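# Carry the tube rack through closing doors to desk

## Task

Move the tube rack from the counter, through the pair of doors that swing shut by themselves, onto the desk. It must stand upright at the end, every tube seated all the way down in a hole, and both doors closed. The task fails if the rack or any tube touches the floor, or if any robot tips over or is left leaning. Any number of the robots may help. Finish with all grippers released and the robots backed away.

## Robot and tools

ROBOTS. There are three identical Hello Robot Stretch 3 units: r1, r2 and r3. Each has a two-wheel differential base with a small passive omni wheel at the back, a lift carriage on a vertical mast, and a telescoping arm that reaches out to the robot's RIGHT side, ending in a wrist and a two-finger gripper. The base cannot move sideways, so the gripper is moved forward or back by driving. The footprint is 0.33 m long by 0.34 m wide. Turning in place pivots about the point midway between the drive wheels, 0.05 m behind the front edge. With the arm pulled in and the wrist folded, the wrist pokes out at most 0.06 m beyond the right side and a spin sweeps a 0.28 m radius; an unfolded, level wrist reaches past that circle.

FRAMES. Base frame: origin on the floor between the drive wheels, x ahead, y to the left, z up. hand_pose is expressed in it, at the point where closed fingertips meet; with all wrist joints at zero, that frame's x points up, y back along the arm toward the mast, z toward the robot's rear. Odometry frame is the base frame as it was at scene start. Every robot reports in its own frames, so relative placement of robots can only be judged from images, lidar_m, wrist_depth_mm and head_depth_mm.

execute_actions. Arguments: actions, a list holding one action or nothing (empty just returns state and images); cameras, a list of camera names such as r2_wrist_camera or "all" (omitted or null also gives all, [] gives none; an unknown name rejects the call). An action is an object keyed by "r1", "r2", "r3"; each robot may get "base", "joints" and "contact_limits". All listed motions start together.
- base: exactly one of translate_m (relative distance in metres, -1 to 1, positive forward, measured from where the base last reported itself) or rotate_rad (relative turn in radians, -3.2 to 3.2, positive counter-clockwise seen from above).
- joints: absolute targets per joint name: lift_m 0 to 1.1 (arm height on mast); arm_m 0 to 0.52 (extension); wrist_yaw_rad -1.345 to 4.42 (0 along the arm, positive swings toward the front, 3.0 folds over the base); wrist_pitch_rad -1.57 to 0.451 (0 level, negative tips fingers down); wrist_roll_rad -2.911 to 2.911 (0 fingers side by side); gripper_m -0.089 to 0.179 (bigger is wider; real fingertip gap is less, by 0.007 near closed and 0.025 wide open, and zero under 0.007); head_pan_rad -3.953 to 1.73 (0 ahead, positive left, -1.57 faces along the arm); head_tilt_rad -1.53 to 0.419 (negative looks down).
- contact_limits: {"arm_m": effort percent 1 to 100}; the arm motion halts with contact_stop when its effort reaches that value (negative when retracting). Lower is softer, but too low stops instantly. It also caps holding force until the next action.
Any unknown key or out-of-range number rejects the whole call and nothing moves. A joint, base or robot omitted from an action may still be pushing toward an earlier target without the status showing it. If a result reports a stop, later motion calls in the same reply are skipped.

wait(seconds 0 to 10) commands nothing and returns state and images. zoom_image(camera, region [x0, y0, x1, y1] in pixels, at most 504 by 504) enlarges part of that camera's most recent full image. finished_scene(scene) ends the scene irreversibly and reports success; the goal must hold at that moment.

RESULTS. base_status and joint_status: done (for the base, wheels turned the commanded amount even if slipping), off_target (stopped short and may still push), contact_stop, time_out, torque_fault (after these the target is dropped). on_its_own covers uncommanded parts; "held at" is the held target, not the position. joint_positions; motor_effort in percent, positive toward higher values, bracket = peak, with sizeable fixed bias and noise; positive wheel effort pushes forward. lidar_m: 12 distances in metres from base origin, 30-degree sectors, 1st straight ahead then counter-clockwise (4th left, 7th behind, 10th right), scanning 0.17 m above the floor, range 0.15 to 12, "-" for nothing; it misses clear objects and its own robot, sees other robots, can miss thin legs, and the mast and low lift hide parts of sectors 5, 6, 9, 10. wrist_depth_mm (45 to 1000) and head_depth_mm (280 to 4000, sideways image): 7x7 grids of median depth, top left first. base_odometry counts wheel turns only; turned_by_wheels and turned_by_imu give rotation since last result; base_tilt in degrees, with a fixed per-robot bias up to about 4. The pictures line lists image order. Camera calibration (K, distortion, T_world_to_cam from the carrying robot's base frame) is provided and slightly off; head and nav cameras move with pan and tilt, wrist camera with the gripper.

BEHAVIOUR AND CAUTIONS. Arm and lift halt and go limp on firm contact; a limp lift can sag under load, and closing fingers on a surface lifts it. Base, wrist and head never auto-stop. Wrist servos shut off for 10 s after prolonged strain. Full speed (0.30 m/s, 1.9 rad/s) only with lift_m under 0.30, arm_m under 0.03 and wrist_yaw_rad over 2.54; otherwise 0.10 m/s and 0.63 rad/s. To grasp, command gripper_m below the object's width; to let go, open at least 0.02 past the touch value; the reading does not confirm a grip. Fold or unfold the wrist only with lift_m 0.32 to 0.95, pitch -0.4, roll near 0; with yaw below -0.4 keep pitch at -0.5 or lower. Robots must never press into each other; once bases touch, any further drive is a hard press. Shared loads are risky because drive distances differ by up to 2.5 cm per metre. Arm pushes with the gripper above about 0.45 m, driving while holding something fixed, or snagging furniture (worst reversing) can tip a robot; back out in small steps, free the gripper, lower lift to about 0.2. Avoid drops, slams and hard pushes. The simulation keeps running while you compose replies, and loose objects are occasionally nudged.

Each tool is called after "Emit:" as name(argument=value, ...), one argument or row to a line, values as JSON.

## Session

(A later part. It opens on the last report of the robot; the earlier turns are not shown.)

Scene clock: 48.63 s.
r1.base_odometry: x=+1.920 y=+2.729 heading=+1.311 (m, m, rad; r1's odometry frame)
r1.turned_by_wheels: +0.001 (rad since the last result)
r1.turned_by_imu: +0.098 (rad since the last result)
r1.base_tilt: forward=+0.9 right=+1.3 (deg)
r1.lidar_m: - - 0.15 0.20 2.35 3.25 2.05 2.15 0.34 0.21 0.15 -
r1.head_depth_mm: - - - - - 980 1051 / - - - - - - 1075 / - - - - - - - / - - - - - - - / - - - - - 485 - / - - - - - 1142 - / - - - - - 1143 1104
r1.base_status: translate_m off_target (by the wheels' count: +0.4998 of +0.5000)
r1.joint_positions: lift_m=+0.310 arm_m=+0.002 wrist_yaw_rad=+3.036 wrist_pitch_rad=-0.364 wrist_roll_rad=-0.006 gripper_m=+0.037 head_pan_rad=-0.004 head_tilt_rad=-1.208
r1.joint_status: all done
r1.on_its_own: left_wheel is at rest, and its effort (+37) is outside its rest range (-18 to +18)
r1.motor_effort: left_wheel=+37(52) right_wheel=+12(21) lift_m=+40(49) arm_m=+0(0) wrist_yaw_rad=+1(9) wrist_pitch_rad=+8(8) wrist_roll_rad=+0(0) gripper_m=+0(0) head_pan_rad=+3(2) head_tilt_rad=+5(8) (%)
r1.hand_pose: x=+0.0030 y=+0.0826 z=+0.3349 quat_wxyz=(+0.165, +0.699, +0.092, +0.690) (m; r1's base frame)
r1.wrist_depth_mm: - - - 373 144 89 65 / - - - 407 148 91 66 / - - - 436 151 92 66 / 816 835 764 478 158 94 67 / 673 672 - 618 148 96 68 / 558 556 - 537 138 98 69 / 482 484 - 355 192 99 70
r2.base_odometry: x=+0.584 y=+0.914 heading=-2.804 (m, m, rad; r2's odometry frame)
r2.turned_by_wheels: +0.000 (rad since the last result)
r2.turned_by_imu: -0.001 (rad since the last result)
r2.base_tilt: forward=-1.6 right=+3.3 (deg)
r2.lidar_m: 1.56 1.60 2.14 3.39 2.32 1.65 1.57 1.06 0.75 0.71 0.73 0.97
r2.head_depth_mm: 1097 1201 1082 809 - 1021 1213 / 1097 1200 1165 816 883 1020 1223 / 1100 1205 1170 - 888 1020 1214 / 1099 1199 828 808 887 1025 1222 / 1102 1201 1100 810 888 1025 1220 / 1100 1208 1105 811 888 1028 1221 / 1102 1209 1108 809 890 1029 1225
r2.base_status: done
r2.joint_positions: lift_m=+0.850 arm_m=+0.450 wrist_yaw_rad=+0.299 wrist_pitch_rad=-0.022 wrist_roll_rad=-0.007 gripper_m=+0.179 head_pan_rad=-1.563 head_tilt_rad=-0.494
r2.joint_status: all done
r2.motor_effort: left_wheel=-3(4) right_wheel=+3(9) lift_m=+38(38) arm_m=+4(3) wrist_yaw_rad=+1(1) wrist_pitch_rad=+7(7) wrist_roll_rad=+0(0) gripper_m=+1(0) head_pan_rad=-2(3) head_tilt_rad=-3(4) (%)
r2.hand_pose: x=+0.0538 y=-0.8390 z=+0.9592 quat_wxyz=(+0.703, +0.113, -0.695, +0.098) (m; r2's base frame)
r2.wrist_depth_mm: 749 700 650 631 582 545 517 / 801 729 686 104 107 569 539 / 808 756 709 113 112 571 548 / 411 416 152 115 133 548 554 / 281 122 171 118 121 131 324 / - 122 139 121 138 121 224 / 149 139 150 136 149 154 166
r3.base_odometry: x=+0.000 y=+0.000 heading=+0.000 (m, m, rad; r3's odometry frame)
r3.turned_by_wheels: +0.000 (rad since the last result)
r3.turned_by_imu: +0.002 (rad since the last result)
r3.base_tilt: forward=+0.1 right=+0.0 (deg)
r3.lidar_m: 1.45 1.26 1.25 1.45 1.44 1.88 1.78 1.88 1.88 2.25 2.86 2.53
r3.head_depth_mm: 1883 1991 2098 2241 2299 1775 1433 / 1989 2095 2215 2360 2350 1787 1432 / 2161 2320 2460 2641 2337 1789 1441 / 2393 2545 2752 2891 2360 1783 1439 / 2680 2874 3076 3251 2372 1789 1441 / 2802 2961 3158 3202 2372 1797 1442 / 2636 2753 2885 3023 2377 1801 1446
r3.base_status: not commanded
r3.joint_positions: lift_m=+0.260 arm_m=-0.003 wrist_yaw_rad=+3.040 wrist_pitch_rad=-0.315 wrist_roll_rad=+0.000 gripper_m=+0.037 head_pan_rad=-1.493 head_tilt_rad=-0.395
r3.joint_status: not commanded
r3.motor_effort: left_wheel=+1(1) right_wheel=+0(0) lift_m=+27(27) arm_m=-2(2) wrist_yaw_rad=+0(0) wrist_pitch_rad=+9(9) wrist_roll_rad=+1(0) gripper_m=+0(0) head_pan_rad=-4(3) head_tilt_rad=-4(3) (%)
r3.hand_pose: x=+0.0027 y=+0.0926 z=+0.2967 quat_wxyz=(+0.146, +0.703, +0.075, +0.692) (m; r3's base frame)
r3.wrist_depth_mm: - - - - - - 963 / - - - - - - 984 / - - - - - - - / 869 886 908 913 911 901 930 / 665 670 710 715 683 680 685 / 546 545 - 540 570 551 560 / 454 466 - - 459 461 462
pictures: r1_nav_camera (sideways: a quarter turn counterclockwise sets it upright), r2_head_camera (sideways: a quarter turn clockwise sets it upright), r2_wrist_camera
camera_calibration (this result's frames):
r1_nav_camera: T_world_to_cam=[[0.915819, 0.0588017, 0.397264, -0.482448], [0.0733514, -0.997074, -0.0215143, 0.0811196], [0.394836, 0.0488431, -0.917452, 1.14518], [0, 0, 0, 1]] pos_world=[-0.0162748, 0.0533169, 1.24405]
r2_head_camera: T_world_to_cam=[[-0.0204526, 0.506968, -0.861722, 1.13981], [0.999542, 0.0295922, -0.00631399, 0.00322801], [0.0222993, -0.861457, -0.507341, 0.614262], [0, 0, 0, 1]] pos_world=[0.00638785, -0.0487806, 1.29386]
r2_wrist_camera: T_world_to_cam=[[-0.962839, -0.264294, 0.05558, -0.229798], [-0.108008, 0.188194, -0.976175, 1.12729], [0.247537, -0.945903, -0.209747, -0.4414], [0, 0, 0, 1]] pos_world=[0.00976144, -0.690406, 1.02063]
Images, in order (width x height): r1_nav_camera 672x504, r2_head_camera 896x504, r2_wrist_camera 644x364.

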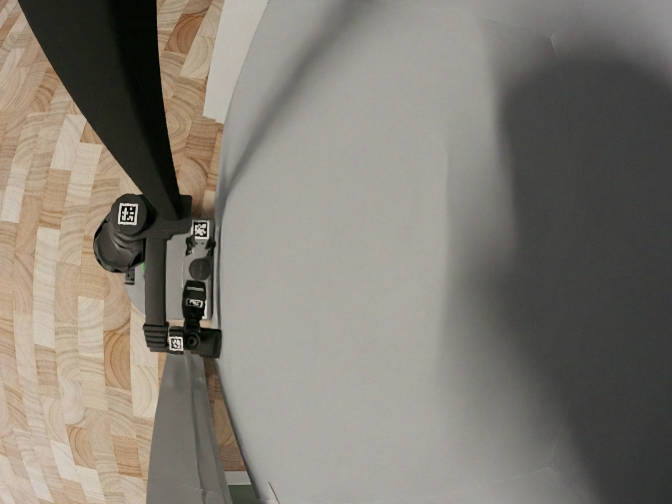

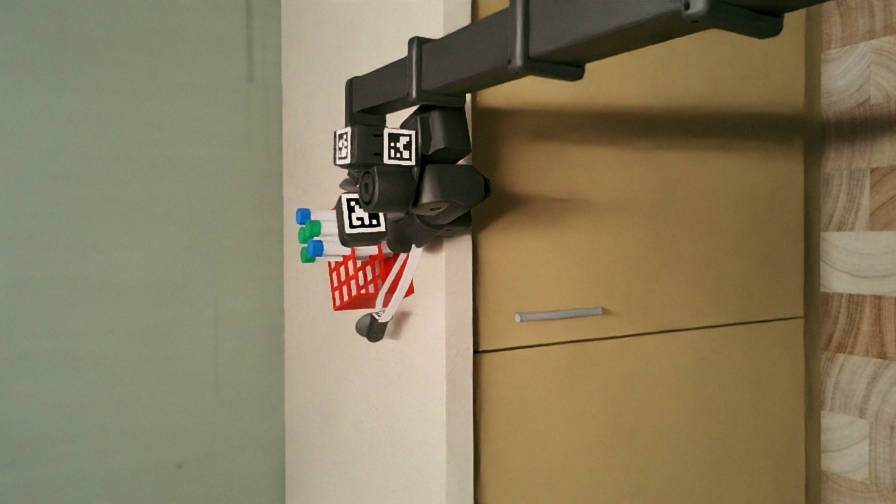

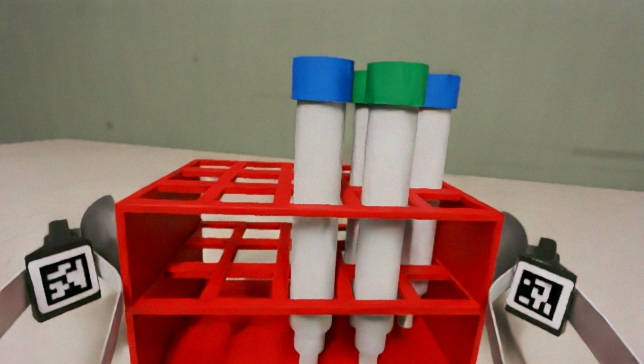

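Emit:
execute_actions(
  actions=[
    {"r1":{"base":{"translate_m":0.5},"joints":{"lift_m":0.26,"head_tilt_rad":-1.5}},"r2":{"joints":{"gripper_m":0.08}}},
  ],
  cameras=["r1_nav_camera","r2_wrist_camera","r3_nav_camera"],
)

Scene clock: 52.60 s.
r1.base_odometry: x=+2.047 y=+3.212 heading=+1.313 (m, m, rad; r1's odometry frame)
r1.turned_by_wheels: +0.001 (rad since the last result)
r1.turned_by_imu: +0.479 (rad since the last result)
r1.base_tilt: forward=+1.0 right=+1.4 (deg)
r1.lidar_m: - - 0.15 0.19 3.14 3.44 2.31 0.47 0.99 0.21 0.15 -
r1.head_depth_mm: - - - 742 1217 1193 987 / - - - - 1219 1192 925 / - - - 692 - 1194 1166 / - - - 672 - 1192 1166 / - - - 653 - - 1177 / - - - 639 1242 1201 1182 / - - - 624 1239 1201 1181
r1.base_status: translate_m off_target (by the wheels' count: +0.4997 of +0.5000)
r1.joint_positions: lift_m=+0.259 arm_m=+0.002 wrist_yaw_rad=+3.037 wrist_pitch_rad=-0.364 wrist_roll_rad=-0.006 gripper_m=+0.037 head_pan_rad=+0.002 head_tilt_rad=-1.488
r1.joint_status: lift_m contact_stop (moved -0.051 of -0.050); the others done
r1.on_its_own: lift_m is slack since a contact_stop, until your next command for it; left_wheel is at rest, and its effort (+51) is outside its rest range (-18 to +18)
r1.motor_effort: left_wheel=+51(73) right_wheel=+5(49) lift_m=+40(46) arm_m=-2(4) wrist_yaw_rad=+0(11) wrist_pitch_rad=+8(10) wrist_roll_rad=+0(0) gripper_m=+1(1) head_pan_rad=+0(2) head_tilt_rad=-7(36) (%)
r1.hand_pose: x=+0.0028 y=+0.0826 z=+0.2842 quat_wxyz=(+0.164, +0.699, +0.092, +0.690) (m; r1's base frame)
r1.wrist_depth_mm: - - - 377 144 89 65 / - - - 404 148 91 66 / 969 - - 437 152 92 66 / 735 732 739 481 157 94 67 / 603 587 - 551 148 95 68 / 496 493 - 510 138 98 69 / 439 - - - 192 99 70
r2.base_odometry: x=+0.584 y=+0.914 heading=-2.804 (m, m, rad; r2's odometry frame)
r2.turned_by_wheels: +0.000 (rad since the last result)
r2.turned_by_imu: +0.000 (rad since the last result)
r2.base_tilt: forward=-1.6 right=+3.2 (deg)
r2.lidar_m: 1.56 1.60 2.14 3.40 2.32 1.65 1.56 1.06 0.75 0.71 0.73 0.97
r2.head_depth_mm: 1094 1201 1082 810 - 1023 1215 / 1097 1200 1167 815 883 1025 1225 / 1101 1199 1170 - 888 1024 1216 / 1096 1205 939 808 888 1022 1218 / 1099 1201 1098 811 889 1026 1224 / 1096 1203 1106 810 888 1028 1222 / 1104 1210 1107 811 891 1029 1224
r2.base_status: not commanded
r2.joint_positions: lift_m=+0.850 arm_m=+0.450 wrist_yaw_rad=+0.300 wrist_pitch_rad=-0.022 wrist_roll_rad=-0.007 gripper_m=+0.093 head_pan_rad=-1.563 head_tilt_rad=-0.494
r2.joint_status: gripper_m off_target (ended at +0.093, target +0.080)
r2.on_its_own: gripper_m is held at +0.091, not at your +0.080, by its stall guard, which is still easing
r2.motor_effort: left_wheel=-2(3) right_wheel=+3(3) lift_m=+38(39) arm_m=+3(4) wrist_yaw_rad=-1(1) wrist_pitch_rad=+7(7) wrist_roll_rad=+0(0) gripper_m=-33(100) head_pan_rad=-3(2) head_tilt_rad=-2(2) (%)
r2.hand_pose: x=+0.0541 y=-0.8390 z=+0.9592 quat_wxyz=(+0.703, +0.113, -0.695, +0.098) (m; r2's base frame)
r2.wrist_depth_mm: 751 695 652 624 588 538 512 / 778 748 698 116 122 575 536 / 799 757 698 145 127 582 546 / 405 426 156 124 128 549 556 / 256 116 191 154 153 277 323 / - 117 143 131 140 - 223 / 149 144 150 147 151 161 169
r3.base_odometry: x=+0.000 y=+0.000 heading=+0.000 (m, m, rad; r3's odometry frame)
r3.turned_by_wheels: +0.000 (rad since the last result)
r3.turned_by_imu: +0.001 (rad since the last result)
r3.base_tilt: forward=+0.1 right=+0.0 (deg)
r3.lidar_m: 1.45 1.25 1.25 1.45 1.44 1.87 1.78 1.88 1.88 2.25 2.86 2.53
r3.head_depth_mm: 1888 2008 2147 2288 2333 1775 1425 / 1977 2096 2223 2353 2338 1786 1433 / 2167 2318 2428 2640 2356 1783 1439 / 2369 2555 2752 2923 2354 1795 1436 / 2662 2851 3121 3259 2387 1785 1447 / 2821 2962 3154 3242 2361 1798 1443 / 2647 2749 2915 3051 2398 1797 1446
r3.base_status: not commanded
r3.joint_positions: lift_m=+0.260 arm_m=-0.003 wrist_yaw_rad=+3.040 wrist_pitch_rad=-0.315 wrist_roll_rad=+0.000 gripper_m=+0.037 head_pan_rad=-1.493 head_tilt_rad=-0.395
r3.joint_status: not commanded
r3.motor_effort: left_wheel=+0(0) right_wheel=+0(0) lift_m=+28(27) arm_m=-2(2) wrist_yaw_rad=+0(0) wrist_pitch_rad=+9(10) wrist_roll_rad=+0(0) gripper_m=+0(0) head_pan_rad=-4(4) head_tilt_rad=-3(3) (%)
r3.hand_pose: x=+0.0027 y=+0.0926 z=+0.2967 quat_wxyz=(+0.146, +0.703, +0.075, +0.692) (m; r3's base frame)
r3.wrist_depth_mm: - - - - - - 956 / - - - - - - 974 / - - - - - - - / 888 899 915 922 892 886 921 / 672 676 716 715 692 692 686 / 532 543 - 549 563 548 550 / 454 470 - - 453 461 458
pictures: r1_nav_camera (sideways: a quarter turn counterclockwise sets it upright), r2_wrist_camera, r3_nav_camera (sideways: a quarter turn counterclockwise sets it upright)
camera_calibration (this result's frames):
r1_nav_camera: T_world_to_cam=[[0.989612, 0.0642274, 0.128615, -0.133051], [0.0701491, -0.99665, -0.0420489, 0.107861], [0.125484, 0.0506344, -0.990803, 1.24197], [0, 0, 0, 1]] pos_world=[-0.0317446, 0.0531591, 1.25219]
r2_wrist_camera: T_world_to_cam=[[-0.962542, -0.265375, 0.0555817, -0.230441], [-0.108186, 0.187939, -0.976204, 1.12717], [0.248614, -0.945651, -0.209609, -0.441381], [0, 0, 0, 1]] pos_world=[0.00986869, -0.690385, 1.02064]
r3_nav_camera: T_world_to_cam=[[-0.00598473, -0.436953, 0.899465, -1.12175], [-0.992986, -0.103613, -0.0569415, 0.132921], [0.118077, -0.893497, -0.433268, 0.515908], [0, 0, 0, 1]] pos_world=[0.0643585, -0.0154162, 1.24007]
Images, in order (width x height): r1_nav_camera 672x504, r2_wrist_camera 644x364, r3_nav_camera 672x504.

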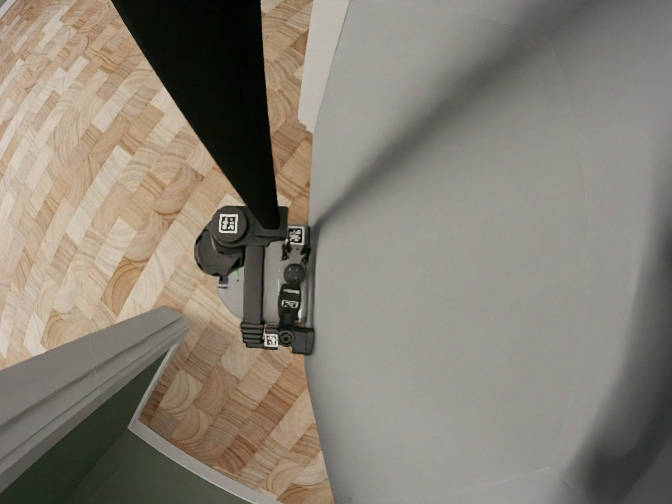

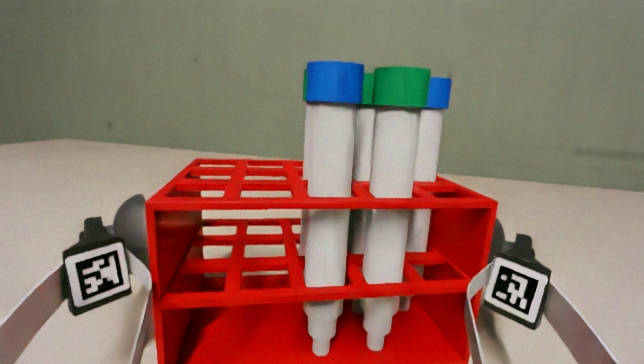

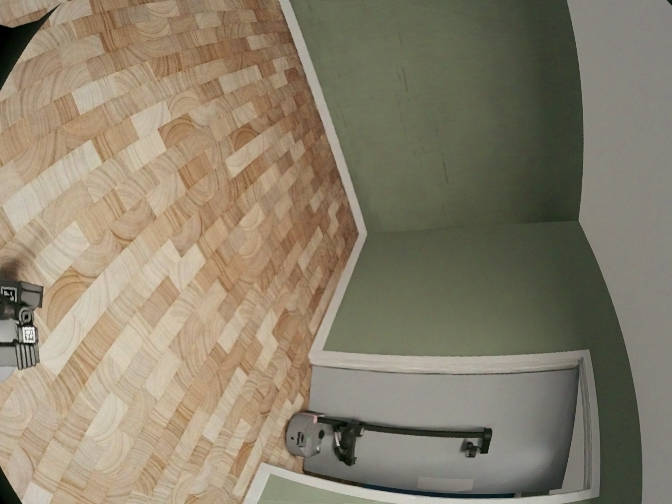

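Emit:
execute_actions(
  actions=[
    {"r1":{"base":{"translate_m":0.5},"joints":{"lift_m":0.27}},"r2":{"joints":{"gripper_m":0.16,"arm_m":0.485}}},
  ],
  cameras=[],
)

Emit:
execute_actions(
  actions=[
    {"r1":{"base":{"translate_m":0.5}},"r2":{"joints":{"gripper_m":0.085}}},
  ],
  cameras=["r1_nav_camera","r2_wrist_camera","r3_nav_camera"],
)

Scene clock: 56.93 s.
r1.base_odometry: x=+2.174 y=+3.696 heading=+1.314 (m, m, rad; r1's odometry frame)
r1.turned_by_wheels: +0.001 (rad since the last result)
r1.turned_by_imu: +0.731 (rad since the last result)
r1.base_tilt: forward=+0.9 right=+1.3 (deg)
r1.lidar_m: - - 0.15 0.19 2.62 0.83 0.86 1.29 1.47 0.23 0.15 -
r1.head_depth_mm: - - - 523 1216 1193 1162 / - - - 491 1222 1193 1171 / - - - 473 - 1193 1169 / - - - 451 - 1191 1175 / - - - 437 - - 1174 / - - - 632 1242 1203 1178 / - - - 589 1242 1200 1180
r1.base_status: translate_m off_target (by the wheels' count: +0.4998 of +0.5000)
r1.joint_positions: lift_m=+0.270 arm_m=+0.002 wrist_yaw_rad=+3.037 wrist_pitch_rad=-0.364 wrist_roll_rad=-0.006 gripper_m=+0.037 head_pan_rad=+0.002 head_tilt_rad=-1.489
r1.joint_status: all done
r1.on_its_own: left_wheel is at rest, and its effort (+41) is outside its rest range (-18 to +18)
r1.motor_effort: left_wheel=+41(61) right_wheel=-1(24) lift_m=+40(54) arm_m=-2(2) wrist_yaw_rad=+1(3) wrist_pitch_rad=+8(8) wrist_roll_rad=+0(0) gripper_m=+1(0) head_pan_rad=-1(0) head_tilt_rad=-6(7) (%)
r1.hand_pose: x=+0.0029 y=+0.0826 z=+0.2949 quat_wxyz=(+0.164, +0.699, +0.092, +0.690) (m; r1's base frame)
r1.wrist_depth_mm: - - - 358 145 91 66 / - - - 385 149 93 67 / - - - 417 154 95 68 / 749 749 738 457 158 96 69 / 603 604 - 553 151 98 70 / 502 509 - 495 140 100 71 / 447 - - - 195 101 72
r2.base_odometry: x=+0.584 y=+0.914 heading=-2.804 (m, m, rad; r2's odometry frame)
r2.turned_by_wheels: +0.000 (rad since the last result)
r2.turned_by_imu: +0.000 (rad since the last result)
r2.base_tilt: forward=-1.6 right=+3.3 (deg)
r2.lidar_m: 1.56 1.60 2.14 3.40 2.32 1.65 1.57 1.06 0.75 0.71 0.73 0.97
r2.head_depth_mm: 1096 1199 1084 789 - 1019 1216 / 1096 1201 1166 808 884 1023 1214 / 1097 1201 1258 806 885 1024 1224 / 1101 1204 906 809 888 1028 1220 / 1098 1208 1100 811 886 1028 1221 / 1100 1206 1104 812 892 1026 1225 / 1103 1205 1105 810 888 1027 1226
r2.base_status: not commanded
r2.joint_positions: lift_m=+0.850 arm_m=+0.485 wrist_yaw_rad=+0.300 wrist_pitch_rad=-0.022 wrist_roll_rad=-0.007 gripper_m=+0.160 head_pan_rad=-1.563 head_tilt_rad=-0.494
r2.joint_status: all done
r2.motor_effort: left_wheel=-3(3) right_wheel=+2(3) lift_m=+39(39) arm_m=+4(4) wrist_yaw_rad=+0(0) wrist_pitch_rad=+7(7) wrist_roll_rad=+0(0) gripper_m=-1(80) head_pan_rad=-3(3) head_tilt_rad=-2(3) (%)
r2.hand_pose: x=+0.0541 y=-0.8739 z=+0.9593 quat_wxyz=(+0.703, +0.113, -0.695, +0.098) (m; r2's base frame)
r2.wrist_depth_mm: 718 660 616 580 550 513 489 / 744 704 648 114 143 523 497 / 761 716 665 121 125 547 519 / 407 416 155 122 127 548 528 / 275 122 192 156 149 290 322 / - 123 142 131 143 - 222 / 149 143 151 147 149 160 168
r3.base_odometry: x=+0.000 y=+0.000 heading=+0.000 (m, m, rad; r3's odometry frame)
r3.turned_by_wheels: +0.000 (rad since the last result)
r3.turned_by_imu: +0.001 (rad since the last result)
r3.base_tilt: forward=+0.1 right=+0.0 (deg)
r3.lidar_m: 1.46 1.26 1.26 1.45 1.43 1.88 1.78 1.88 1.88 2.25 2.86 2.52
r3.head_depth_mm: 1892 2015 2198 2344 2359 1770 1433 / 1990 2096 2213 2365 2352 1782 1431 / 2195 2310 2453 2588 2363 1795 1442 / 2385 2571 2754 2906 2356 1783 1430 / 2656 2850 3149 3244 2385 1810 1437 / 2770 2958 3138 3229 2414 1793 1443 / 2632 2773 2871 3029 2370 1811 1444
r3.base_status: not commanded
r3.joint_positions: lift_m=+0.260 arm_m=-0.003 wrist_yaw_rad=+3.040 wrist_pitch_rad=-0.315 wrist_roll_rad=+0.000 gripper_m=+0.037 head_pan_rad=-1.493 head_tilt_rad=-0.395
r3.joint_status: not commanded
r3.motor_effort: left_wheel=+0(0) right_wheel=+0(0) lift_m=+27(27) arm_m=-1(1) wrist_yaw_rad=+0(0) wrist_pitch_rad=+10(9) wrist_roll_rad=+1(1) gripper_m=+1(0) head_pan_rad=-2(3) head_tilt_rad=-3(3) (%)
r3.hand_pose: x=+0.0027 y=+0.0926 z=+0.2967 quat_wxyz=(+0.146, +0.703, +0.075, +0.692) (m; r3's base frame)
r3.wrist_depth_mm: - - - - - - 918 / - - - - - - 983 / - - - - - - - / 906 872 909 879 905 895 907 / 672 664 713 719 686 695 696 / 545 542 - 549 574 545 549 / 458 469 - - 459 459 461
pictures: none
No camera images: the call's "cameras" was empty. Leave "cameras" out to get every camera's image.

Scene clock: 60.57 s.
r1.base_odometry: x=+2.300 y=+4.180 heading=+1.313 (m, m, rad; r1's odometry frame)
r1.turned_by_wheels: +0.000 (rad since the last result)
r1.turned_by_imu: +0.297 (rad since the last result)
r1.base_tilt: forward=+0.9 right=+1.4 (deg)
r1.lidar_m: - - 0.15 0.20 3.67 0.97 1.42 1.48 1.87 0.21 0.15 -
r1.head_depth_mm: - - - 730 1219 1195 1168 / - - - - 1220 1189 1169 / - - - 688 - 1193 1166 / - - - 669 - 1196 1176 / - - - 653 - - 1178 / - - - 641 1241 1198 1176 / - - - 626 1242 1197 1182
r1.base_status: done
r1.joint_positions: lift_m=+0.270 arm_m=+0.002 wrist_yaw_rad=+3.038 wrist_pitch_rad=-0.364 wrist_roll_rad=-0.005 gripper_m=+0.037 head_pan_rad=+0.000 head_tilt_rad=-1.488
r1.joint_status: not commanded
r1.motor_effort: left_wheel=-1(78) right_wheel=+12(67) lift_m=+40(55) arm_m=-3(6) wrist_yaw_rad=-2(14) wrist_pitch_rad=+8(10) wrist_roll_rad=-1(2) gripper_m=+0(0) head_pan_rad=+0(2) head_tilt_rad=-7(9) (%)
r1.hand_pose: x=+0.0025 y=+0.0825 z=+0.2949 quat_wxyz=(+0.164, +0.699, +0.093, +0.690) (m; r1's base frame)
r1.wrist_depth_mm: - - - 387 145 90 65 / - - - 412 149 91 66 / - - - 449 154 93 67 / 758 763 755 489 159 95 68 / 602 605 - 555 150 96 68 / 501 513 - 504 139 98 69 / 447 - - - 193 99 70
r2.base_odometry: x=+0.584 y=+0.914 heading=-2.804 (m, m, rad; r2's odometry frame)
r2.turned_by_wheels: +0.000 (rad since the last result)
r2.turned_by_imu: +0.000 (rad since the last result)
r2.base_tilt: forward=-1.6 right=+3.3 (deg)
r2.lidar_m: 1.56 1.60 2.14 3.40 2.32 1.65 1.57 1.06 0.75 0.71 0.73 0.97
r2.head_depth_mm: 1093 1200 1084 791 - 1021 1217 / 1095 1200 1167 807 886 1021 1217 / 1095 1200 1259 809 887 1025 1220 / 1095 1202 968 809 887 1025 1217 / 1101 1205 1100 809 886 1026 1220 / 1100 1202 1101 811 889 1027 1219 / 1105 1209 1102 810 890 1026 1222
r2.base_status: not commanded
r2.joint_positions: lift_m=+0.850 arm_m=+0.485 wrist_yaw_rad=+0.300 wrist_pitch_rad=-0.021 wrist_roll_rad=-0.007 gripper_m=+0.098 head_pan_rad=-1.563 head_tilt_rad=-0.494
r2.joint_status: gripper_m off_target (ended at +0.098, target +0.085)
r2.on_its_own: gripper_m is held at +0.096, not at your +0.085, by its stall guard, which is still easing
r2.motor_effort: left_wheel=-3(2) right_wheel=+3(3) lift_m=+38(38) arm_m=+3(4) wrist_yaw_rad=-1(0) wrist_pitch_rad=+7(7) wrist_roll_rad=+0(0) gripper_m=-30(100) head_pan_rad=-2(3) head_tilt_rad=-3(2) (%)
r2.hand_pose: x=+0.0541 y=-0.8739 z=+0.9593 quat_wxyz=(+0.703, +0.113, -0.695, +0.098) (m; r2's base frame)
r2.wrist_depth_mm: 721 675 616 574 552 515 486 / 739 698 646 117 141 537 507 / 799 734 659 144 145 538 509 / 406 424 155 123 129 549 517 / 257 117 192 132 152 278 321 / - 117 143 131 140 - 222 / 149 145 151 147 151 161 168
r3.base_odometry: x=+0.000 y=+0.000 heading=+0.000 (m, m, rad; r3's odometry frame)
r3.turned_by_wheels: +0.000 (rad since the last result)
r3.turned_by_imu: +0.001 (rad since the last result)
r3.base_tilt: forward=+0.1 right=+0.0 (deg)
r3.lidar_m: 1.45 1.25 1.25 1.45 1.44 1.87 1.78 1.88 1.88 2.25 2.87 2.53
r3.head_depth_mm: 1896 2041 2200 2399 2345 1770 1438 / 1986 2086 2228 2362 2346 1769 1433 / 2184 2308 2460 2623 2361 1787 1429 / 2396 2543 2726 2889 2358 1786 1444 / 2634 2884 3105 3259 2361 1789 1448 / 2792 2976 3125 3228 2386 1805 1444 / 2619 2767 2891 3062 2359 1798 1445
r3.base_status: not commanded
r3.joint_positions: lift_m=+0.260 arm_m=-0.003 wrist_yaw_rad=+3.040 wrist_pitch_rad=-0.315 wrist_roll_rad=+0.000 gripper_m=+0.037 head_pan_rad=-1.493 head_tilt_rad=-0.395
r3.joint_status: not commanded
r3.motor_effort: left_wheel=+1(1) right_wheel=+0(0) lift_m=+26(27) arm_m=-1(1) wrist_yaw_rad=+0(1) wrist_pitch_rad=+9(9) wrist_roll_rad=+0(1) gripper_m=+1(0) head_pan_rad=-4(2) head_tilt_rad=-3(3) (%)
r3.hand_pose: x=+0.0027 y=+0.0926 z=+0.2967 quat_wxyz=(+0.146, +0.703, +0.075, +0.692) (m; r3's base frame)
r3.wrist_depth_mm: - - - - - - 946 / - - - - - - 972 / - - - - - - - / 890 889 906 899 923 898 902 / 680 666 695 720 673 689 697 / 538 533 - 548 568 549 557 / 451 468 - - 453 461 457
pictures: r1_nav_camera (sideways: a quarter turn counterclockwise sets it upright), r2_wrist_camera, r3_nav_camera (sideways: a quarter turn counterclockwise sets it upright)
camera_calibration (this result's frames):
r1_nav_camera: T_world_to_cam=[[0.989664, 0.0627476, 0.128945, -0.133481], [0.0686727, -0.996754, -0.0420261, 0.107841], [0.12589, 0.0504468, -0.990761, 1.24191], [0, 0, 0, 1]] pos_world=[-0.0316485, 0.0532157, 1.25218]
r2_wrist_camera: T_world_to_cam=[[-0.962491, -0.26556, 0.0555719, -0.239833], [-0.108134, 0.187622, -0.976271, 1.13362], [0.248832, -0.945661, -0.209301, -0.474779], [0, 0, 0, 1]] pos_world=[0.00988584, -0.725362, 1.02067]
r3_nav_camera: T_world_to_cam=[[-0.00598472, -0.436953, 0.899465, -1.12175], [-0.992986, -0.103613, -0.0569415, 0.132921], [0.118077, -0.893497, -0.433268, 0.515908], [0, 0, 0, 1]] pos_world=[0.0643585, -0.0154162, 1.24007]
Images, in order (width x height): r1_nav_camera 672x504, r2_wrist_camera 644x364, r3_nav_camera 672x504.

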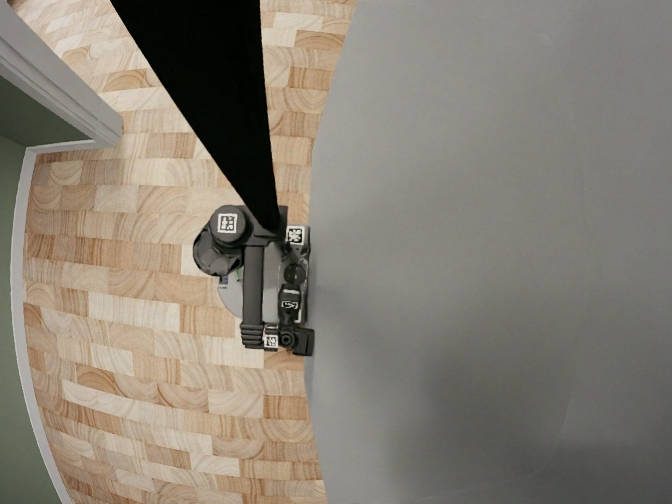

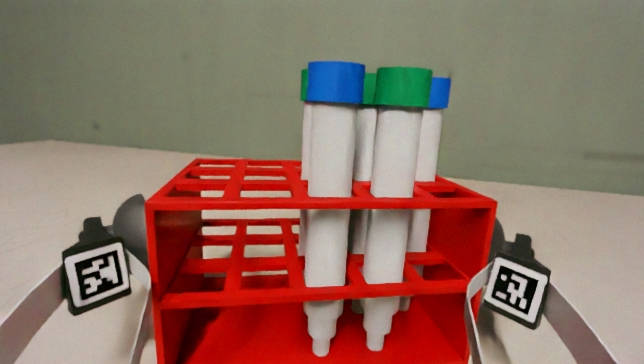

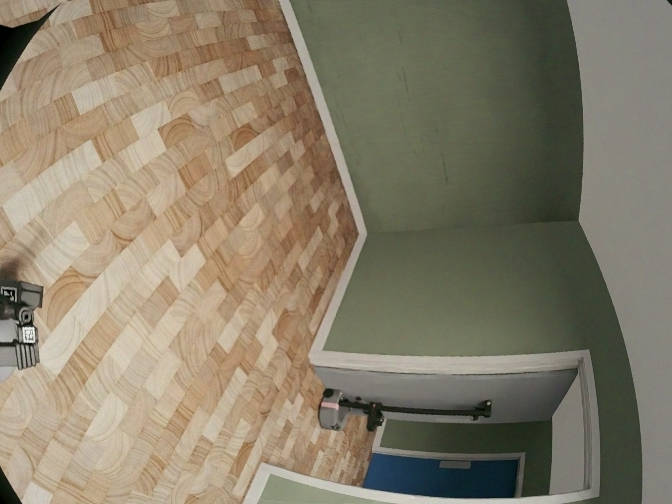

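Emit:
execute_actions(
  actions=[
    {"r1":{"base":{"translate_m":-0.25},"joints":{"head_tilt_rad":-0.9,"head_pan_rad":-0.3}},"r2":{"joints":{"lift_m":0.9}}},
  ],
  cameras=[],
)

Emit:
execute_actions(
  actions=[
    {"r1":{"base":{"rotate_rad":-1.6}},"r2":{"joints":{"arm_m":0.0}}},
  ],
  cameras=["r1_nav_camera","r2_wrist_camera"],
)

Scene clock: 63.80 s.
r1.base_odometry: x=+2.236 y=+3.938 heading=+1.313 (m, m, rad; r1's odometry frame)
r1.turned_by_wheels: +0.000 (rad since the last result)
r1.turned_by_imu: -0.022 (rad since the last result)
r1.base_tilt: forward=+0.9 right=+1.2 (deg)
r1.lidar_m: - 0.15 0.26 3.72 0.83 0.76 1.17 1.21 1.66 0.20 0.15 -
r1.head_depth_mm: - - - - - - 389 / - - - - - - 403 / - - - - - - 392 / - - - - - - 408 / - - - - - - 428 / - - - - - - 416 / - - - - - - 433
r1.base_status: done
r1.joint_positions: lift_m=+0.270 arm_m=+0.002 wrist_yaw_rad=+3.028 wrist_pitch_rad=-0.364 wrist_roll_rad=-0.005 gripper_m=+0.037 head_pan_rad=-0.293 head_tilt_rad=-0.899
r1.joint_status: all done
r1.motor_effort: left_wheel=-1(14) right_wheel=+12(26) lift_m=+40(40) arm_m=+1(3) wrist_yaw_rad=+11(13) wrist_pitch_rad=+8(8) wrist_roll_rad=-1(1) gripper_m=+1(0) head_pan_rad=-3(26) head_tilt_rad=-2(37) (%)
r1.hand_pose: x=+0.0049 y=+0.0825 z=+0.2949 quat_wxyz=(+0.167, +0.700, +0.089, +0.689) (m; r1's base frame)
r1.wrist_depth_mm: - - - - - 321 179 / - - - - - 307 174 / - - - - 916 294 170 / 745 758 751 747 712 282 167 / 611 603 - 603 578 272 163 / 513 511 - 522 486 263 159 / 447 - - - 438 250 157
r2.base_odometry: x=+0.584 y=+0.914 heading=-2.804 (m, m, rad; r2's odometry frame)
r2.turned_by_wheels: +0.000 (rad since the last result)
r2.turned_by_imu: +0.000 (rad since the last result)
r2.base_tilt: forward=-1.6 right=+3.3 (deg)
r2.lidar_m: 1.56 1.60 2.13 3.39 2.31 1.65 1.57 1.06 0.75 0.71 0.73 0.97
r2.head_depth_mm: 1097 1200 1160 - 899 1030 1218 / 1094 1198 - 777 884 1020 1216 / 1101 1199 - 779 886 1022 1218 / 1097 1201 860 808 885 1023 1219 / 1100 1203 1030 807 888 1024 1222 / 1100 1205 1101 809 887 1029 1223 / 1102 1206 1107 809 890 1026 1226
r2.base_status: not commanded
r2.joint_positions: lift_m=+0.900 arm_m=+0.485 wrist_yaw_rad=+0.300 wrist_pitch_rad=-0.028 wrist_roll_rad=-0.006 gripper_m=+0.114 head_pan_rad=-1.563 head_tilt_rad=-0.494
r2.joint_status: all done
r2.on_its_own: gripper_m is held at +0.113, not at your +0.085, by its stall guard, which is not easing now
r2.motor_effort: left_wheel=-2(2) right_wheel=+2(2) lift_m=+49(51) arm_m=+3(3) wrist_yaw_rad=-1(1) wrist_pitch_rad=+9(9) wrist_roll_rad=+0(0) gripper_m=-23(26) head_pan_rad=-3(3) head_tilt_rad=-4(3) (%)
r2.hand_pose: x=+0.0541 y=-0.8738 z=+1.0073 quat_wxyz=(+0.703, +0.115, -0.695, +0.096) (m; r2's base frame)
r2.wrist_depth_mm: 713 653 623 575 540 514 490 / 753 692 645 149 542 527 505 / 764 739 669 126 151 542 509 / 575 594 167 127 130 561 536 / 367 118 342 159 153 409 461 / - 118 143 132 141 - 318 / 213 206 154 148 152 231 243
r3.base_odometry: x=+0.000 y=+0.000 heading=+0.000 (m, m, rad; r3's odometry frame)
r3.turned_by_wheels: +0.000 (rad since the last result)
r3.turned_by_imu: +0.001 (rad since the last result)
r3.base_tilt: forward=+0.1 right=+0.1 (deg)
r3.lidar_m: 1.45 1.25 1.25 1.46 1.43 1.88 1.78 1.88 1.88 2.25 2.86 2.52
r3.head_depth_mm: 1898 2031 2167 2350 2311 1765 1432 / 2004 2093 2212 2353 2346 1790 1434 / 2169 2324 2454 2618 2359 1783 1441 / 2380 2576 2750 2945 2352 1782 1442 / 2670 2881 3073 3205 2374 1785 1448 / 2772 2944 3147 3200 2366 1795 1444 / 2605 2764 2910 3054 2379 1801 1451
r3.base_status: not commanded
r3.joint_positions: lift_m=+0.260 arm_m=-0.003 wrist_yaw_rad=+3.040 wrist_pitch_rad=-0.315 wrist_roll_rad=+0.000 gripper_m=+0.037 head_pan_rad=-1.493 head_tilt_rad=-0.395
r3.joint_status: not commanded
r3.motor_effort: left_wheel=+0(0) right_wheel=+0(0) lift_m=+27(27) arm_m=-1(1) wrist_yaw_rad=-1(0) wrist_pitch_rad=+9(10) wrist_roll_rad=+0(0) gripper_m=+0(0) head_pan_rad=-4(3) head_tilt_rad=-3(4) (%)
r3.hand_pose: x=+0.0027 y=+0.0926 z=+0.2967 quat_wxyz=(+0.146, +0.703, +0.075, +0.692) (m; r3's base frame)
r3.wrist_depth_mm: - - - - - - 928 / - - - - - - 978 / - - - - - - - / 886 897 902 891 920 912 890 / 673 668 705 711 680 684 688 / 533 540 - 539 574 553 549 / 454 476 - - 451 460 462
pictures: none
No camera images: the call's "cameras" was empty. Leave "cameras" out to get every camera's image.

Scene clock: 68.53 s.
r1.base_odometry: x=+2.236 y=+3.937 heading=-0.286 (m, m, rad; r1's odometry frame)
r1.turned_by_wheels: -1.599 (rad since the last result)
r1.turned_by_imu: -1.105 (rad since the last result)
r1.base_tilt: forward=+1.0 right=+1.3 (deg)
r1.lidar_m: 0.16 0.15 0.15 0.18 0.35 3.65 2.55 0.69 1.11 1.14 1.51 0.26
r1.head_depth_mm: 1538 1783 1949 1649 1409 1220 1081 / 1523 1761 1985 1649 1413 1227 1085 / - 299 352 469 1329 1200 1084 / - - 295 342 447 648 1040 / - - - 293 332 428 609 / - - - - - 323 410 / - - - - - - 314
r1.base_status: rotate_rad off_target (by the wheels' count: -1.5989 of -1.6000)
r1.joint_positions: lift_m=+0.270 arm_m=+0.002 wrist_yaw_rad=+3.037 wrist_pitch_rad=-0.364 wrist_roll_rad=-0.005 gripper_m=+0.037 head_pan_rad=-0.300 head_tilt_rad=-0.896
r1.joint_status: not commanded
r1.on_its_own: left_wheel is at rest, and its effort (+38) is outside its rest range (-18 to +18)
r1.motor_effort: left_wheel=+38(85) right_wheel=+2(29) lift_m=+40(43) arm_m=+0(1) wrist_yaw_rad=+1(9) wrist_pitch_rad=+8(10) wrist_roll_rad=-1(1) gripper_m=+0(0) head_pan_rad=+0(3) head_tilt_rad=-2(4) (%)
r1.hand_pose: x=+0.0029 y=+0.0827 z=+0.2949 quat_wxyz=(+0.164, +0.699, +0.092, +0.690) (m; r1's base frame)
r1.wrist_depth_mm: - - 280 219 181 154 133 / - - 304 236 191 161 140 / - - 328 257 205 170 146 / 743 716 360 283 219 180 153 / 606 602 - 328 230 192 162 / 511 507 - 354 239 204 171 / 452 - - - 295 218 180
r2.base_odometry: x=+0.584 y=+0.914 heading=-2.804 (m, m, rad; r2's odometry frame)
r2.turned_by_wheels: +0.000 (rad since the last result)
r2.turned_by_imu: +0.000 (rad since the last result)
r2.base_tilt: forward=-1.6 right=+3.2 (deg)
r2.lidar_m: 1.56 1.61 2.14 3.39 2.32 1.65 1.57 1.06 0.75 0.71 0.73 0.97
r2.head_depth_mm: 1090 1200 1085 809 883 1021 - / 1099 1196 1087 806 887 1023 1148 / 1096 1202 1090 809 457 - - / 1100 1201 1096 434 415 - - / 1098 1206 1106 782 433 1027 1225 / 1100 1201 1103 812 840 1027 1224 / 1100 1210 1105 810 887 1028 1225
r2.base_status: not commanded
r2.joint_positions: lift_m=+0.900 arm_m=+0.003 wrist_yaw_rad=+0.300 wrist_pitch_rad=-0.029 wrist_roll_rad=-0.006 gripper_m=+0.114 head_pan_rad=-1.563 head_tilt_rad=-0.494
r2.joint_status: all done
joint sent to its limit — the command would take r2.arm_m past its lower limit, so that joint was sent only as far as its limit.
r2.on_its_own: gripper_m is held at +0.113, not at your +0.085, by its stall guard, which is not easing now
r2.motor_effort: left_wheel=-3(3) right_wheel=+2(2) lift_m=+49(49) arm_m=-4(5) wrist_yaw_rad=+0(0) wrist_pitch_rad=+9(9) wrist_roll_rad=+0(0) gripper_m=-23(22) head_pan_rad=-2(3) head_tilt_rad=-3(3) (%)
r2.hand_pose: x=+0.0541 y=-0.3922 z=+1.0071 quat_wxyz=(+0.703, +0.116, -0.695, +0.096) (m; r2's base frame)
r2.wrist_depth_mm: - - - - 987 964 879 / - - - 149 969 932 919 / - - - 125 154 - 931 / 659 605 167 127 131 788 855 / 691 119 527 159 152 435 461 / - 119 144 131 140 - 440 / 757 671 153 148 151 499 464
r3.base_odometry: x=+0.000 y=+0.000 heading=+0.000 (m, m, rad; r3's odometry frame)
r3.turned_by_wheels: +0.000 (rad since the last result)
r3.turned_by_imu: +0.001 (rad since the last result)
r3.base_tilt: forward=+0.1 right=+0.1 (deg)
r3.lidar_m: 1.45 1.26 1.26 1.46 1.44 1.88 1.78 1.88 1.88 2.26 2.87 2.52
r3.head_depth_mm: 1895 2014 2180 2342 2332 1780 1433 / 1975 2095 2206 2367 2336 1786 1432 / 2167 2333 2451 2636 2352 1790 1435 / 2419 2564 2746 2921 2348 1786 1439 / 2663 2849 3098 3214 2356 1779 1448 / 2776 2972 3160 3263 2370 1793 1446 / 2628 2745 2904 3050 2352 1807 1457
r3.base_status: not commanded
r3.joint_positions: lift_m=+0.260 arm_m=-0.003 wrist_yaw_rad=+3.040 wrist_pitch_rad=-0.315 wrist_roll_rad=+0.000 gripper_m=+0.037 head_pan_rad=-1.493 head_tilt_rad=-0.395
r3.joint_status: not commanded
r3.motor_effort: left_wheel=-1(0) right_wheel=+0(0) lift_m=+27(27) arm_m=-2(1) wrist_yaw_rad=+1(0) wrist_pitch_rad=+10(9) wrist_roll_rad=+1(0) gripper_m=+0(0) head_pan_rad=-3(4) head_tilt_rad=-3(3) (%)
r3.hand_pose: x=+0.0027 y=+0.0926 z=+0.2967 quat_wxyz=(+0.146, +0.703, +0.075, +0.692) (m; r3's base frame)
r3.wrist_depth_mm: - - - - - - 949 / - - - - - - 968 / - - - - - - - / 879 889 904 915 888 905 927 / 663 663 705 719 686 677 693 / 543 539 - 545 562 552 551 / 455 470 - - 454 462 462
pictures: r1_nav_camera (sideways: a quarter turn counterclockwise sets it upright), r2_wrist_camera
camera_calibration (this result's frames):
r1_nav_camera: T_world_to_cam=[[0.734422, -0.162219, 0.659021, -0.822336], [-0.218451, -0.975843, 0.00324021, 0.0506757], [0.642575, -0.146344, -0.752118, 0.928763], [0, 0, 0, 1]] pos_world=[0.0182119, 0.0519717, 1.24031]
r2_wrist_camera: T_world_to_cam=[[-0.96237, -0.265955, 0.0557908, -0.115002], [-0.110259, 0.194514, -0.974683, 1.0911], [0.24837, -0.944157, -0.216519, -0.00130617], [0, 0, 0, 1]] pos_world=[0.00995425, -0.244053, 1.06961]
Images, in order (width x height): r1_nav_camera 672x504, r2_wrist_camera 644x364.

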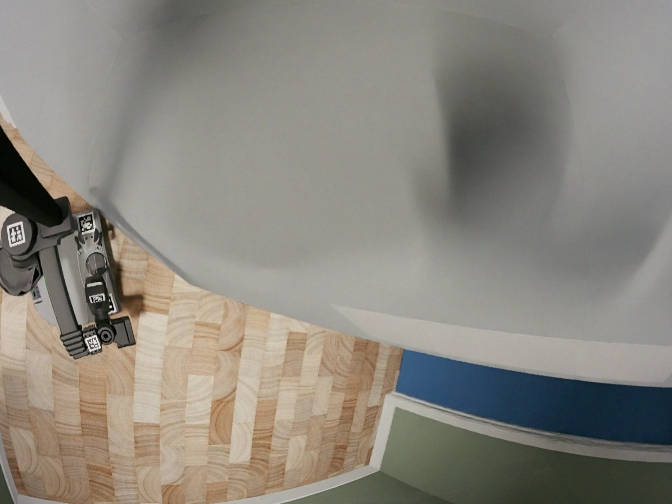

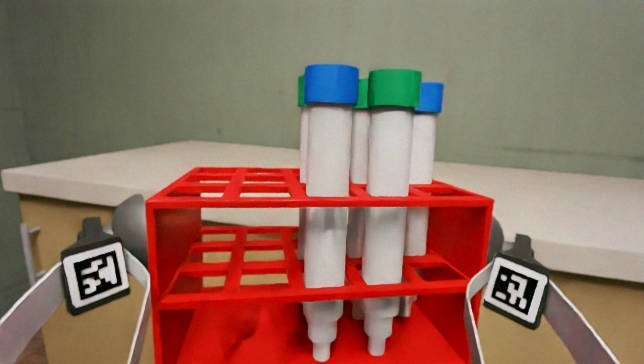

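Emit:
execute_actions(
  actions=[
    {"r1":{"base":{"rotate_rad":-1.0},"joints":{"head_pan_rad":0.5}},"r2":{"joints":{"wrist_yaw_rad":1.9,"head_pan_rad":0,"head_tilt_rad":-0.7},"base":{"rotate_rad":2.3}}},
  ],
  cameras=[],
)

Emit:
execute_actions(
  actions=[
    {"r1":{"base":{"translate_m":0.7}}},
  ],
  cameras=["r1_nav_camera","r2_nav_camera","r2_wrist_camera"],
)

Scene clock: 73.87 s.
r1.base_odometry: x=+2.236 y=+3.937 heading=-1.285 (m, m, rad; r1's odometry frame)
r1.turned_by_wheels: -0.999 (rad since the last result)
r1.turned_by_imu: -0.949 (rad since the last result)
r1.base_tilt: forward=+1.0 right=+1.3 (deg)
r1.lidar_m: 1.66 0.31 0.21 0.19 0.19 0.24 0.49 3.67 0.70 0.68 1.11 1.17
r1.head_depth_mm: 1556 1763 1936 1648 1407 1223 1074 / 1599 1847 1992 1654 1410 1221 1083 / 1596 1865 2023 1653 1406 1229 1088 / 1594 1860 2014 1657 1413 1200 1084 / 1566 1750 442 513 607 745 969 / 295 313 346 390 443 513 607 / - - 295 315 349 390 442
r1.base_status: rotate_rad off_target (by the wheels' count: -0.9991 of -1.0000)
r1.joint_positions: lift_m=+0.270 arm_m=+0.002 wrist_yaw_rad=+3.037 wrist_pitch_rad=-0.364 wrist_roll_rad=-0.005 gripper_m=+0.037 head_pan_rad=+0.494 head_tilt_rad=-0.897
r1.joint_status: all done
r1.motor_effort: left_wheel=+12(56) right_wheel=-15(25) lift_m=+40(40) arm_m=+0(0) wrist_yaw_rad=+0(0) wrist_pitch_rad=+8(8) wrist_roll_rad=-1(1) gripper_m=+0(1) head_pan_rad=+4(42) head_tilt_rad=-2(2) (%)
r1.hand_pose: x=+0.0028 y=+0.0827 z=+0.2950 quat_wxyz=(+0.164, +0.699, +0.092, +0.690) (m; r1's base frame)
r1.wrist_depth_mm: 179 - 202 214 231 251 274 / 190 - 217 231 251 273 301 / 203 - 234 251 275 304 335 / 218 228 256 276 301 336 381 / 236 249 - 300 342 378 586 / 256 275 - 330 394 439 513 / 275 - - - 417 437 434
r2.base_odometry: x=+0.584 y=+0.914 heading=-0.504 (m, m, rad; r2's odometry frame)
r2.turned_by_wheels: +2.300 (rad since the last result)
r2.turned_by_imu: +2.325 (rad since the last result)
r2.base_tilt: forward=-1.6 right=+3.2 (deg)
r2.lidar_m: 1.93 1.58 1.57 0.88 0.72 0.71 0.78 1.57 1.56 1.72 2.71 3.41
r2.head_depth_mm: 3047 3237 2380 1886 - 295 1144 / 2611 2967 2400 1888 1527 300 1120 / 2307 2636 2406 1899 1570 310 1121 / 2042 2310 2420 1909 1570 794 1144 / 1852 2066 2233 1904 1568 1338 1167 / 1694 1868 2077 1905 1574 1350 1168 / 1553 1698 1858 1920 1579 1343 1172
r2.base_status: done
r2.joint_positions: lift_m=+0.900 arm_m=+0.003 wrist_yaw_rad=+1.898 wrist_pitch_rad=-0.029 wrist_roll_rad=-0.006 gripper_m=+0.114 head_pan_rad=-0.007 head_tilt_rad=-0.691
r2.joint_status: all done
r2.on_its_own: gripper_m is held at +0.113, not at your +0.085, by its stall guard, which is not easing now
r2.motor_effort: left_wheel=-3(6) right_wheel=+4(8) lift_m=+49(49) arm_m=-4(4) wrist_yaw_rad=+2(4) wrist_pitch_rad=+9(9) wrist_roll_rad=+0(0) gripper_m=-22(22) head_pan_rad=+3(34) head_tilt_rad=-4(22) (%)
r2.hand_pose: x=+0.2206 y=-0.0661 z=+1.0071 quat_wxyz=(+0.422, +0.579, -0.402, +0.571) (m; r2's base frame)
r2.wrist_depth_mm: - - - - - - - / - - - 148 - - - / - - - 124 154 - - / - - 167 126 130 - - / - 118 - 158 152 - - / - 119 143 132 151 - - / - - 153 148 151 - -
r3.base_odometry: x=+0.000 y=+0.000 heading=+0.000 (m, m, rad; r3's odometry frame)
r3.turned_by_wheels: +0.000 (rad since the last result)
r3.turned_by_imu: +0.001 (rad since the last result)
r3.base_tilt: forward=+0.1 right=+0.1 (deg)
r3.lidar_m: 1.45 1.25 1.25 1.45 1.43 1.88 1.78 1.88 1.88 2.25 2.87 2.52
r3.head_depth_mm: 1873 2023 2181 2355 2332 1783 1420 / 1996 2099 2227 2342 2329 1770 1437 / 2183 2313 2451 2604 2357 1787 1443 / 2394 2556 2730 2893 2369 1773 1434 / 2685 2859 3070 3192 2353 1796 1446 / 2793 2974 3145 3237 2394 1806 1446 / 2607 2737 2887 3023 2367 1796 1448
r3.base_status: not commanded
r3.joint_positions: lift_m=+0.260 arm_m=-0.003 wrist_yaw_rad=+3.040 wrist_pitch_rad=-0.315 wrist_roll_rad=+0.000 gripper_m=+0.037 head_pan_rad=-1.493 head_tilt_rad=-0.395
r3.joint_status: not commanded
r3.motor_effort: left_wheel=+0(1) right_wheel=+0(0) lift_m=+26(27) arm_m=-1(2) wrist_yaw_rad=+0(0) wrist_pitch_rad=+9(10) wrist_roll_rad=+0(1) gripper_m=+1(0) head_pan_rad=-3(2) head_tilt_rad=-3(3) (%)
r3.hand_pose: x=+0.0027 y=+0.0926 z=+0.2967 quat_wxyz=(+0.146, +0.703, +0.075, +0.692) (m; r3's base frame)
r3.wrist_depth_mm: - - - - - - 962 / - - - - - - 974 / - - - - - - - / 893 864 899 905 913 920 928 / 674 676 708 709 686 689 689 / 533 547 - 552 576 548 561 / 458 464 - - 454 461 456
pictures: none
No camera images: the call's "cameras" was empty. Leave "cameras" out to get every camera's image.

Scene clock: 78.07 s.
r1.base_odometry: x=+2.434 y=+3.265 heading=-1.285 (m, m, rad; r1's odometry frame)
r1.turned_by_wheels: +0.000 (rad since the last result)
r1.turned_by_imu: -0.005 (rad since the last result)
r1.base_tilt: forward=+1.0 right=+1.2 (deg)
r1.lidar_m: 1.18 1.18 1.31 1.33 1.31 1.36 0.65 0.51 1.07 0.81 0.79 0.83
r1.head_depth_mm: 977 1146 1364 1575 1403 1219 1079 / 1014 1157 1373 1589 1403 1222 1080 / 1056 1231 1469 1631 1409 1223 1084 / 1063 1241 1476 1648 1418 1230 1087 / 1064 1242 1480 1663 1408 1228 1088 / 1068 1251 1497 1655 1417 1233 1087 / 1070 1252 1515 1668 1429 1240 1089
r1.base_status: done
r1.joint_positions: lift_m=+0.270 arm_m=+0.002 wrist_yaw_rad=+3.037 wrist_pitch_rad=-0.364 wrist_roll_rad=-0.005 gripper_m=+0.037 head_pan_rad=+0.494 head_tilt_rad=-0.897
r1.joint_status: not commanded
r1.motor_effort: left_wheel=+1(22) right_wheel=-2(11) lift_m=+40(40) arm_m=+0(0) wrist_yaw_rad=+0(0) wrist_pitch_rad=+8(8) wrist_roll_rad=-1(1) gripper_m=+0(0) head_pan_rad=+3(4) head_tilt_rad=-2(2) (%)
r1.hand_pose: x=+0.0028 y=+0.0827 z=+0.2950 quat_wxyz=(+0.164, +0.699, +0.092, +0.690) (m; r1's base frame)
r1.wrist_depth_mm: 944 - - - - - 976 / - - - - - - - / - - - - - - - / 765 760 754 755 755 744 750 / 607 605 - 601 599 595 606 / 509 505 - 523 517 502 512 / 450 - - - 436 433 436
r2.base_odometry: x=+0.584 y=+0.914 heading=-0.504 (m, m, rad; r2's odometry frame)
r2.turned_by_wheels: +0.000 (rad since the last result)
r2.turned_by_imu: +0.000 (rad since the last result)
r2.base_tilt: forward=-1.6 right=+3.3 (deg)
r2.lidar_m: 1.93 1.58 1.57 0.88 0.72 0.71 0.78 1.57 1.56 1.72 2.71 3.41
r2.head_depth_mm: 3050 3237 2380 1892 - 295 1139 / 2626 2966 2394 1894 1518 301 1122 / 2303 2639 2408 1903 1566 309 1124 / 2057 2304 2421 1893 1568 795 1144 / 1858 2070 2247 1900 1575 1343 1169 / 1696 1848 2073 1916 1576 1341 1166 / 1552 1696 1859 1919 1581 1348 1175
r2.base_status: not commanded
r2.joint_positions: lift_m=+0.900 arm_m=+0.003 wrist_yaw_rad=+1.898 wrist_pitch_rad=-0.029 wrist_roll_rad=-0.006 gripper_m=+0.114 head_pan_rad=-0.007 head_tilt_rad=-0.691
r2.joint_status: not commanded
r2.on_its_own: gripper_m is held at +0.113, not at your +0.085, by its stall guard, which is not easing now
r2.motor_effort: left_wheel=-3(3) right_wheel=+3(3) lift_m=+49(49) arm_m=-4(4) wrist_yaw_rad=+2(2) wrist_pitch_rad=+9(9) wrist_roll_rad=+0(0) gripper_m=-23(22) head_pan_rad=+3(3) head_tilt_rad=-5(5) (%)
r2.hand_pose: x=+0.2206 y=-0.0661 z=+1.0071 quat_wxyz=(+0.422, +0.579, -0.402, +0.571) (m; r2's base frame)
r2.wrist_depth_mm: - - - - - - - / - - - 148 - - - / - - - 125 154 - - / - - 167 126 130 - - / - 118 - 158 152 - - / - 119 144 131 152 - - / - - 153 148 151 - -
r3.base_odometry: x=+0.000 y=+0.000 heading=+0.000 (m, m, rad; r3's odometry frame)
r3.turned_by_wheels: +0.000 (rad since the last result)
r3.turned_by_imu: +0.001 (rad since the last result)
r3.base_tilt: forward=+0.2 right=+0.0 (deg)
r3.lidar_m: 1.45 1.25 1.26 1.46 1.44 1.87 1.78 1.88 1.88 2.26 2.87 2.52
r3.head_depth_mm: 1892 2011 2149 2284 2329 1776 1431 / 1994 2084 2215 2376 2346 1767 1432 / 2156 2288 2431 2612 2366 1789 1438 / 2402 2561 2728 2892 2355 1802 1440 / 2640 2854 3134 3208 2351 1788 1445 / 2762 2978 3128 3225 2369 1807 1446 / 2628 2744 2911 3034 2384 1798 1451
r3.base_status: not commanded
r3.joint_positions: lift_m=+0.260 arm_m=-0.003 wrist_yaw_rad=+3.040 wrist_pitch_rad=-0.315 wrist_roll_rad=+0.000 gripper_m=+0.037 head_pan_rad=-1.493 head_tilt_rad=-0.395
r3.joint_status: not commanded
r3.motor_effort: left_wheel=+1(0) right_wheel=+0(0) lift_m=+26(27) arm_m=-2(1) wrist_yaw_rad=+0(0) wrist_pitch_rad=+9(9) wrist_roll_rad=+0(1) gripper_m=+0(0) head_pan_rad=-4(4) head_tilt_rad=-3(3) (%)
r3.hand_pose: x=+0.0027 y=+0.0926 z=+0.2967 quat_wxyz=(+0.146, +0.703, +0.075, +0.692) (m; r3's base frame)
r3.wrist_depth_mm: - - - - - - 929 / - - - - - - 987 / - - - - - - - / 895 893 894 885 922 942 923 / 662 668 704 715 680 693 686 / 535 539 - 544 564 547 548 / 454 466 - - 455 459 464
pictures: r1_nav_camera (sideways: a quarter turn counterclockwise sets it upright), r2_nav_camera (sideways: a quarter turn counterclockwise sets it upright), r2_wrist_camera
camera_calibration (this result's frames):
r1_nav_camera: T_world_to_cam=[[0.630764, 0.410955, 0.658219, -0.820659], [0.543568, -0.839359, 0.00315451, 0.0461389], [0.553779, 0.355797, -0.75282, 0.930218], [0, 0, 0, 1]] pos_world=[-0.0225728, 0.0450125, 1.24031]
r2_nav_camera: T_world_to_cam=[[0.617252, -0.0330841, 0.78607, -0.986623], [-0.0420054, -0.999076, -0.00906488, 0.0655535], [0.785644, -0.0274239, -0.618071, 0.75738], [0, 0, 0, 1]] pos_world=[0.0167178, 0.0536217, 1.24426]
r2_wrist_camera: T_world_to_cam=[[0.291788, -0.954855, 0.0557844, -0.190209], [-0.191475, -0.115454, -0.974683, 1.04345], [0.937122, 0.273719, -0.216519, 0.193823], [0, 0, 0, 1]] pos_world=[0.0736589, -0.114205, 1.06961]
Images, in order (width x height): r1_nav_camera 672x504, r2_nav_camera 672x504, r2_wrist_camera 644x364.

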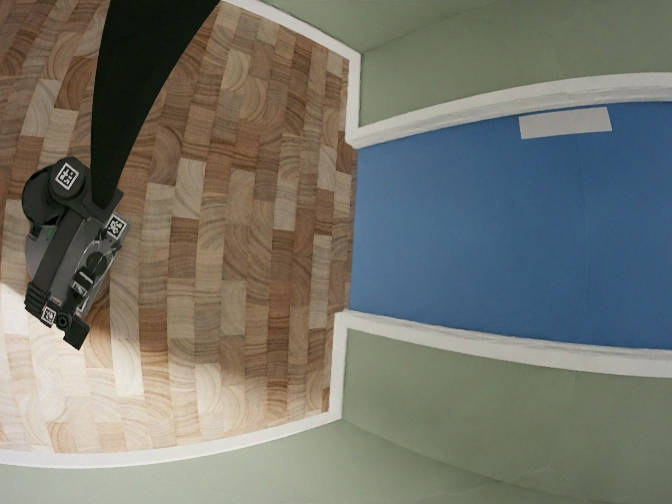

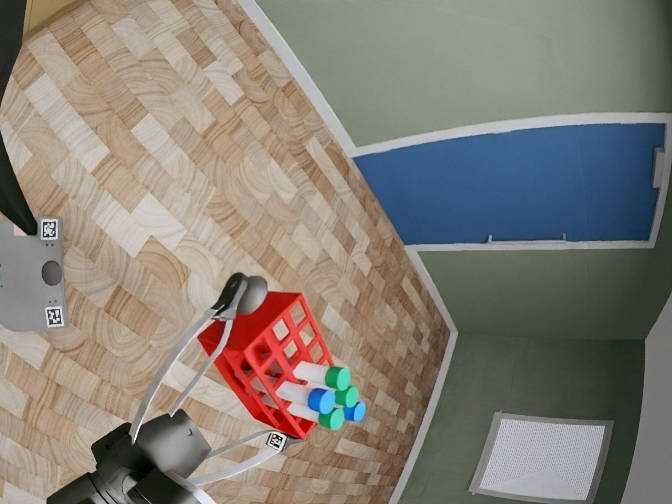

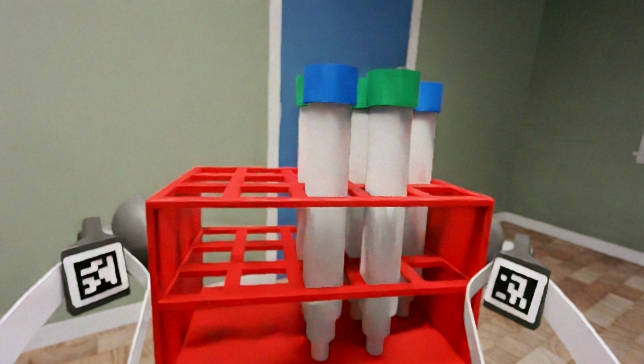

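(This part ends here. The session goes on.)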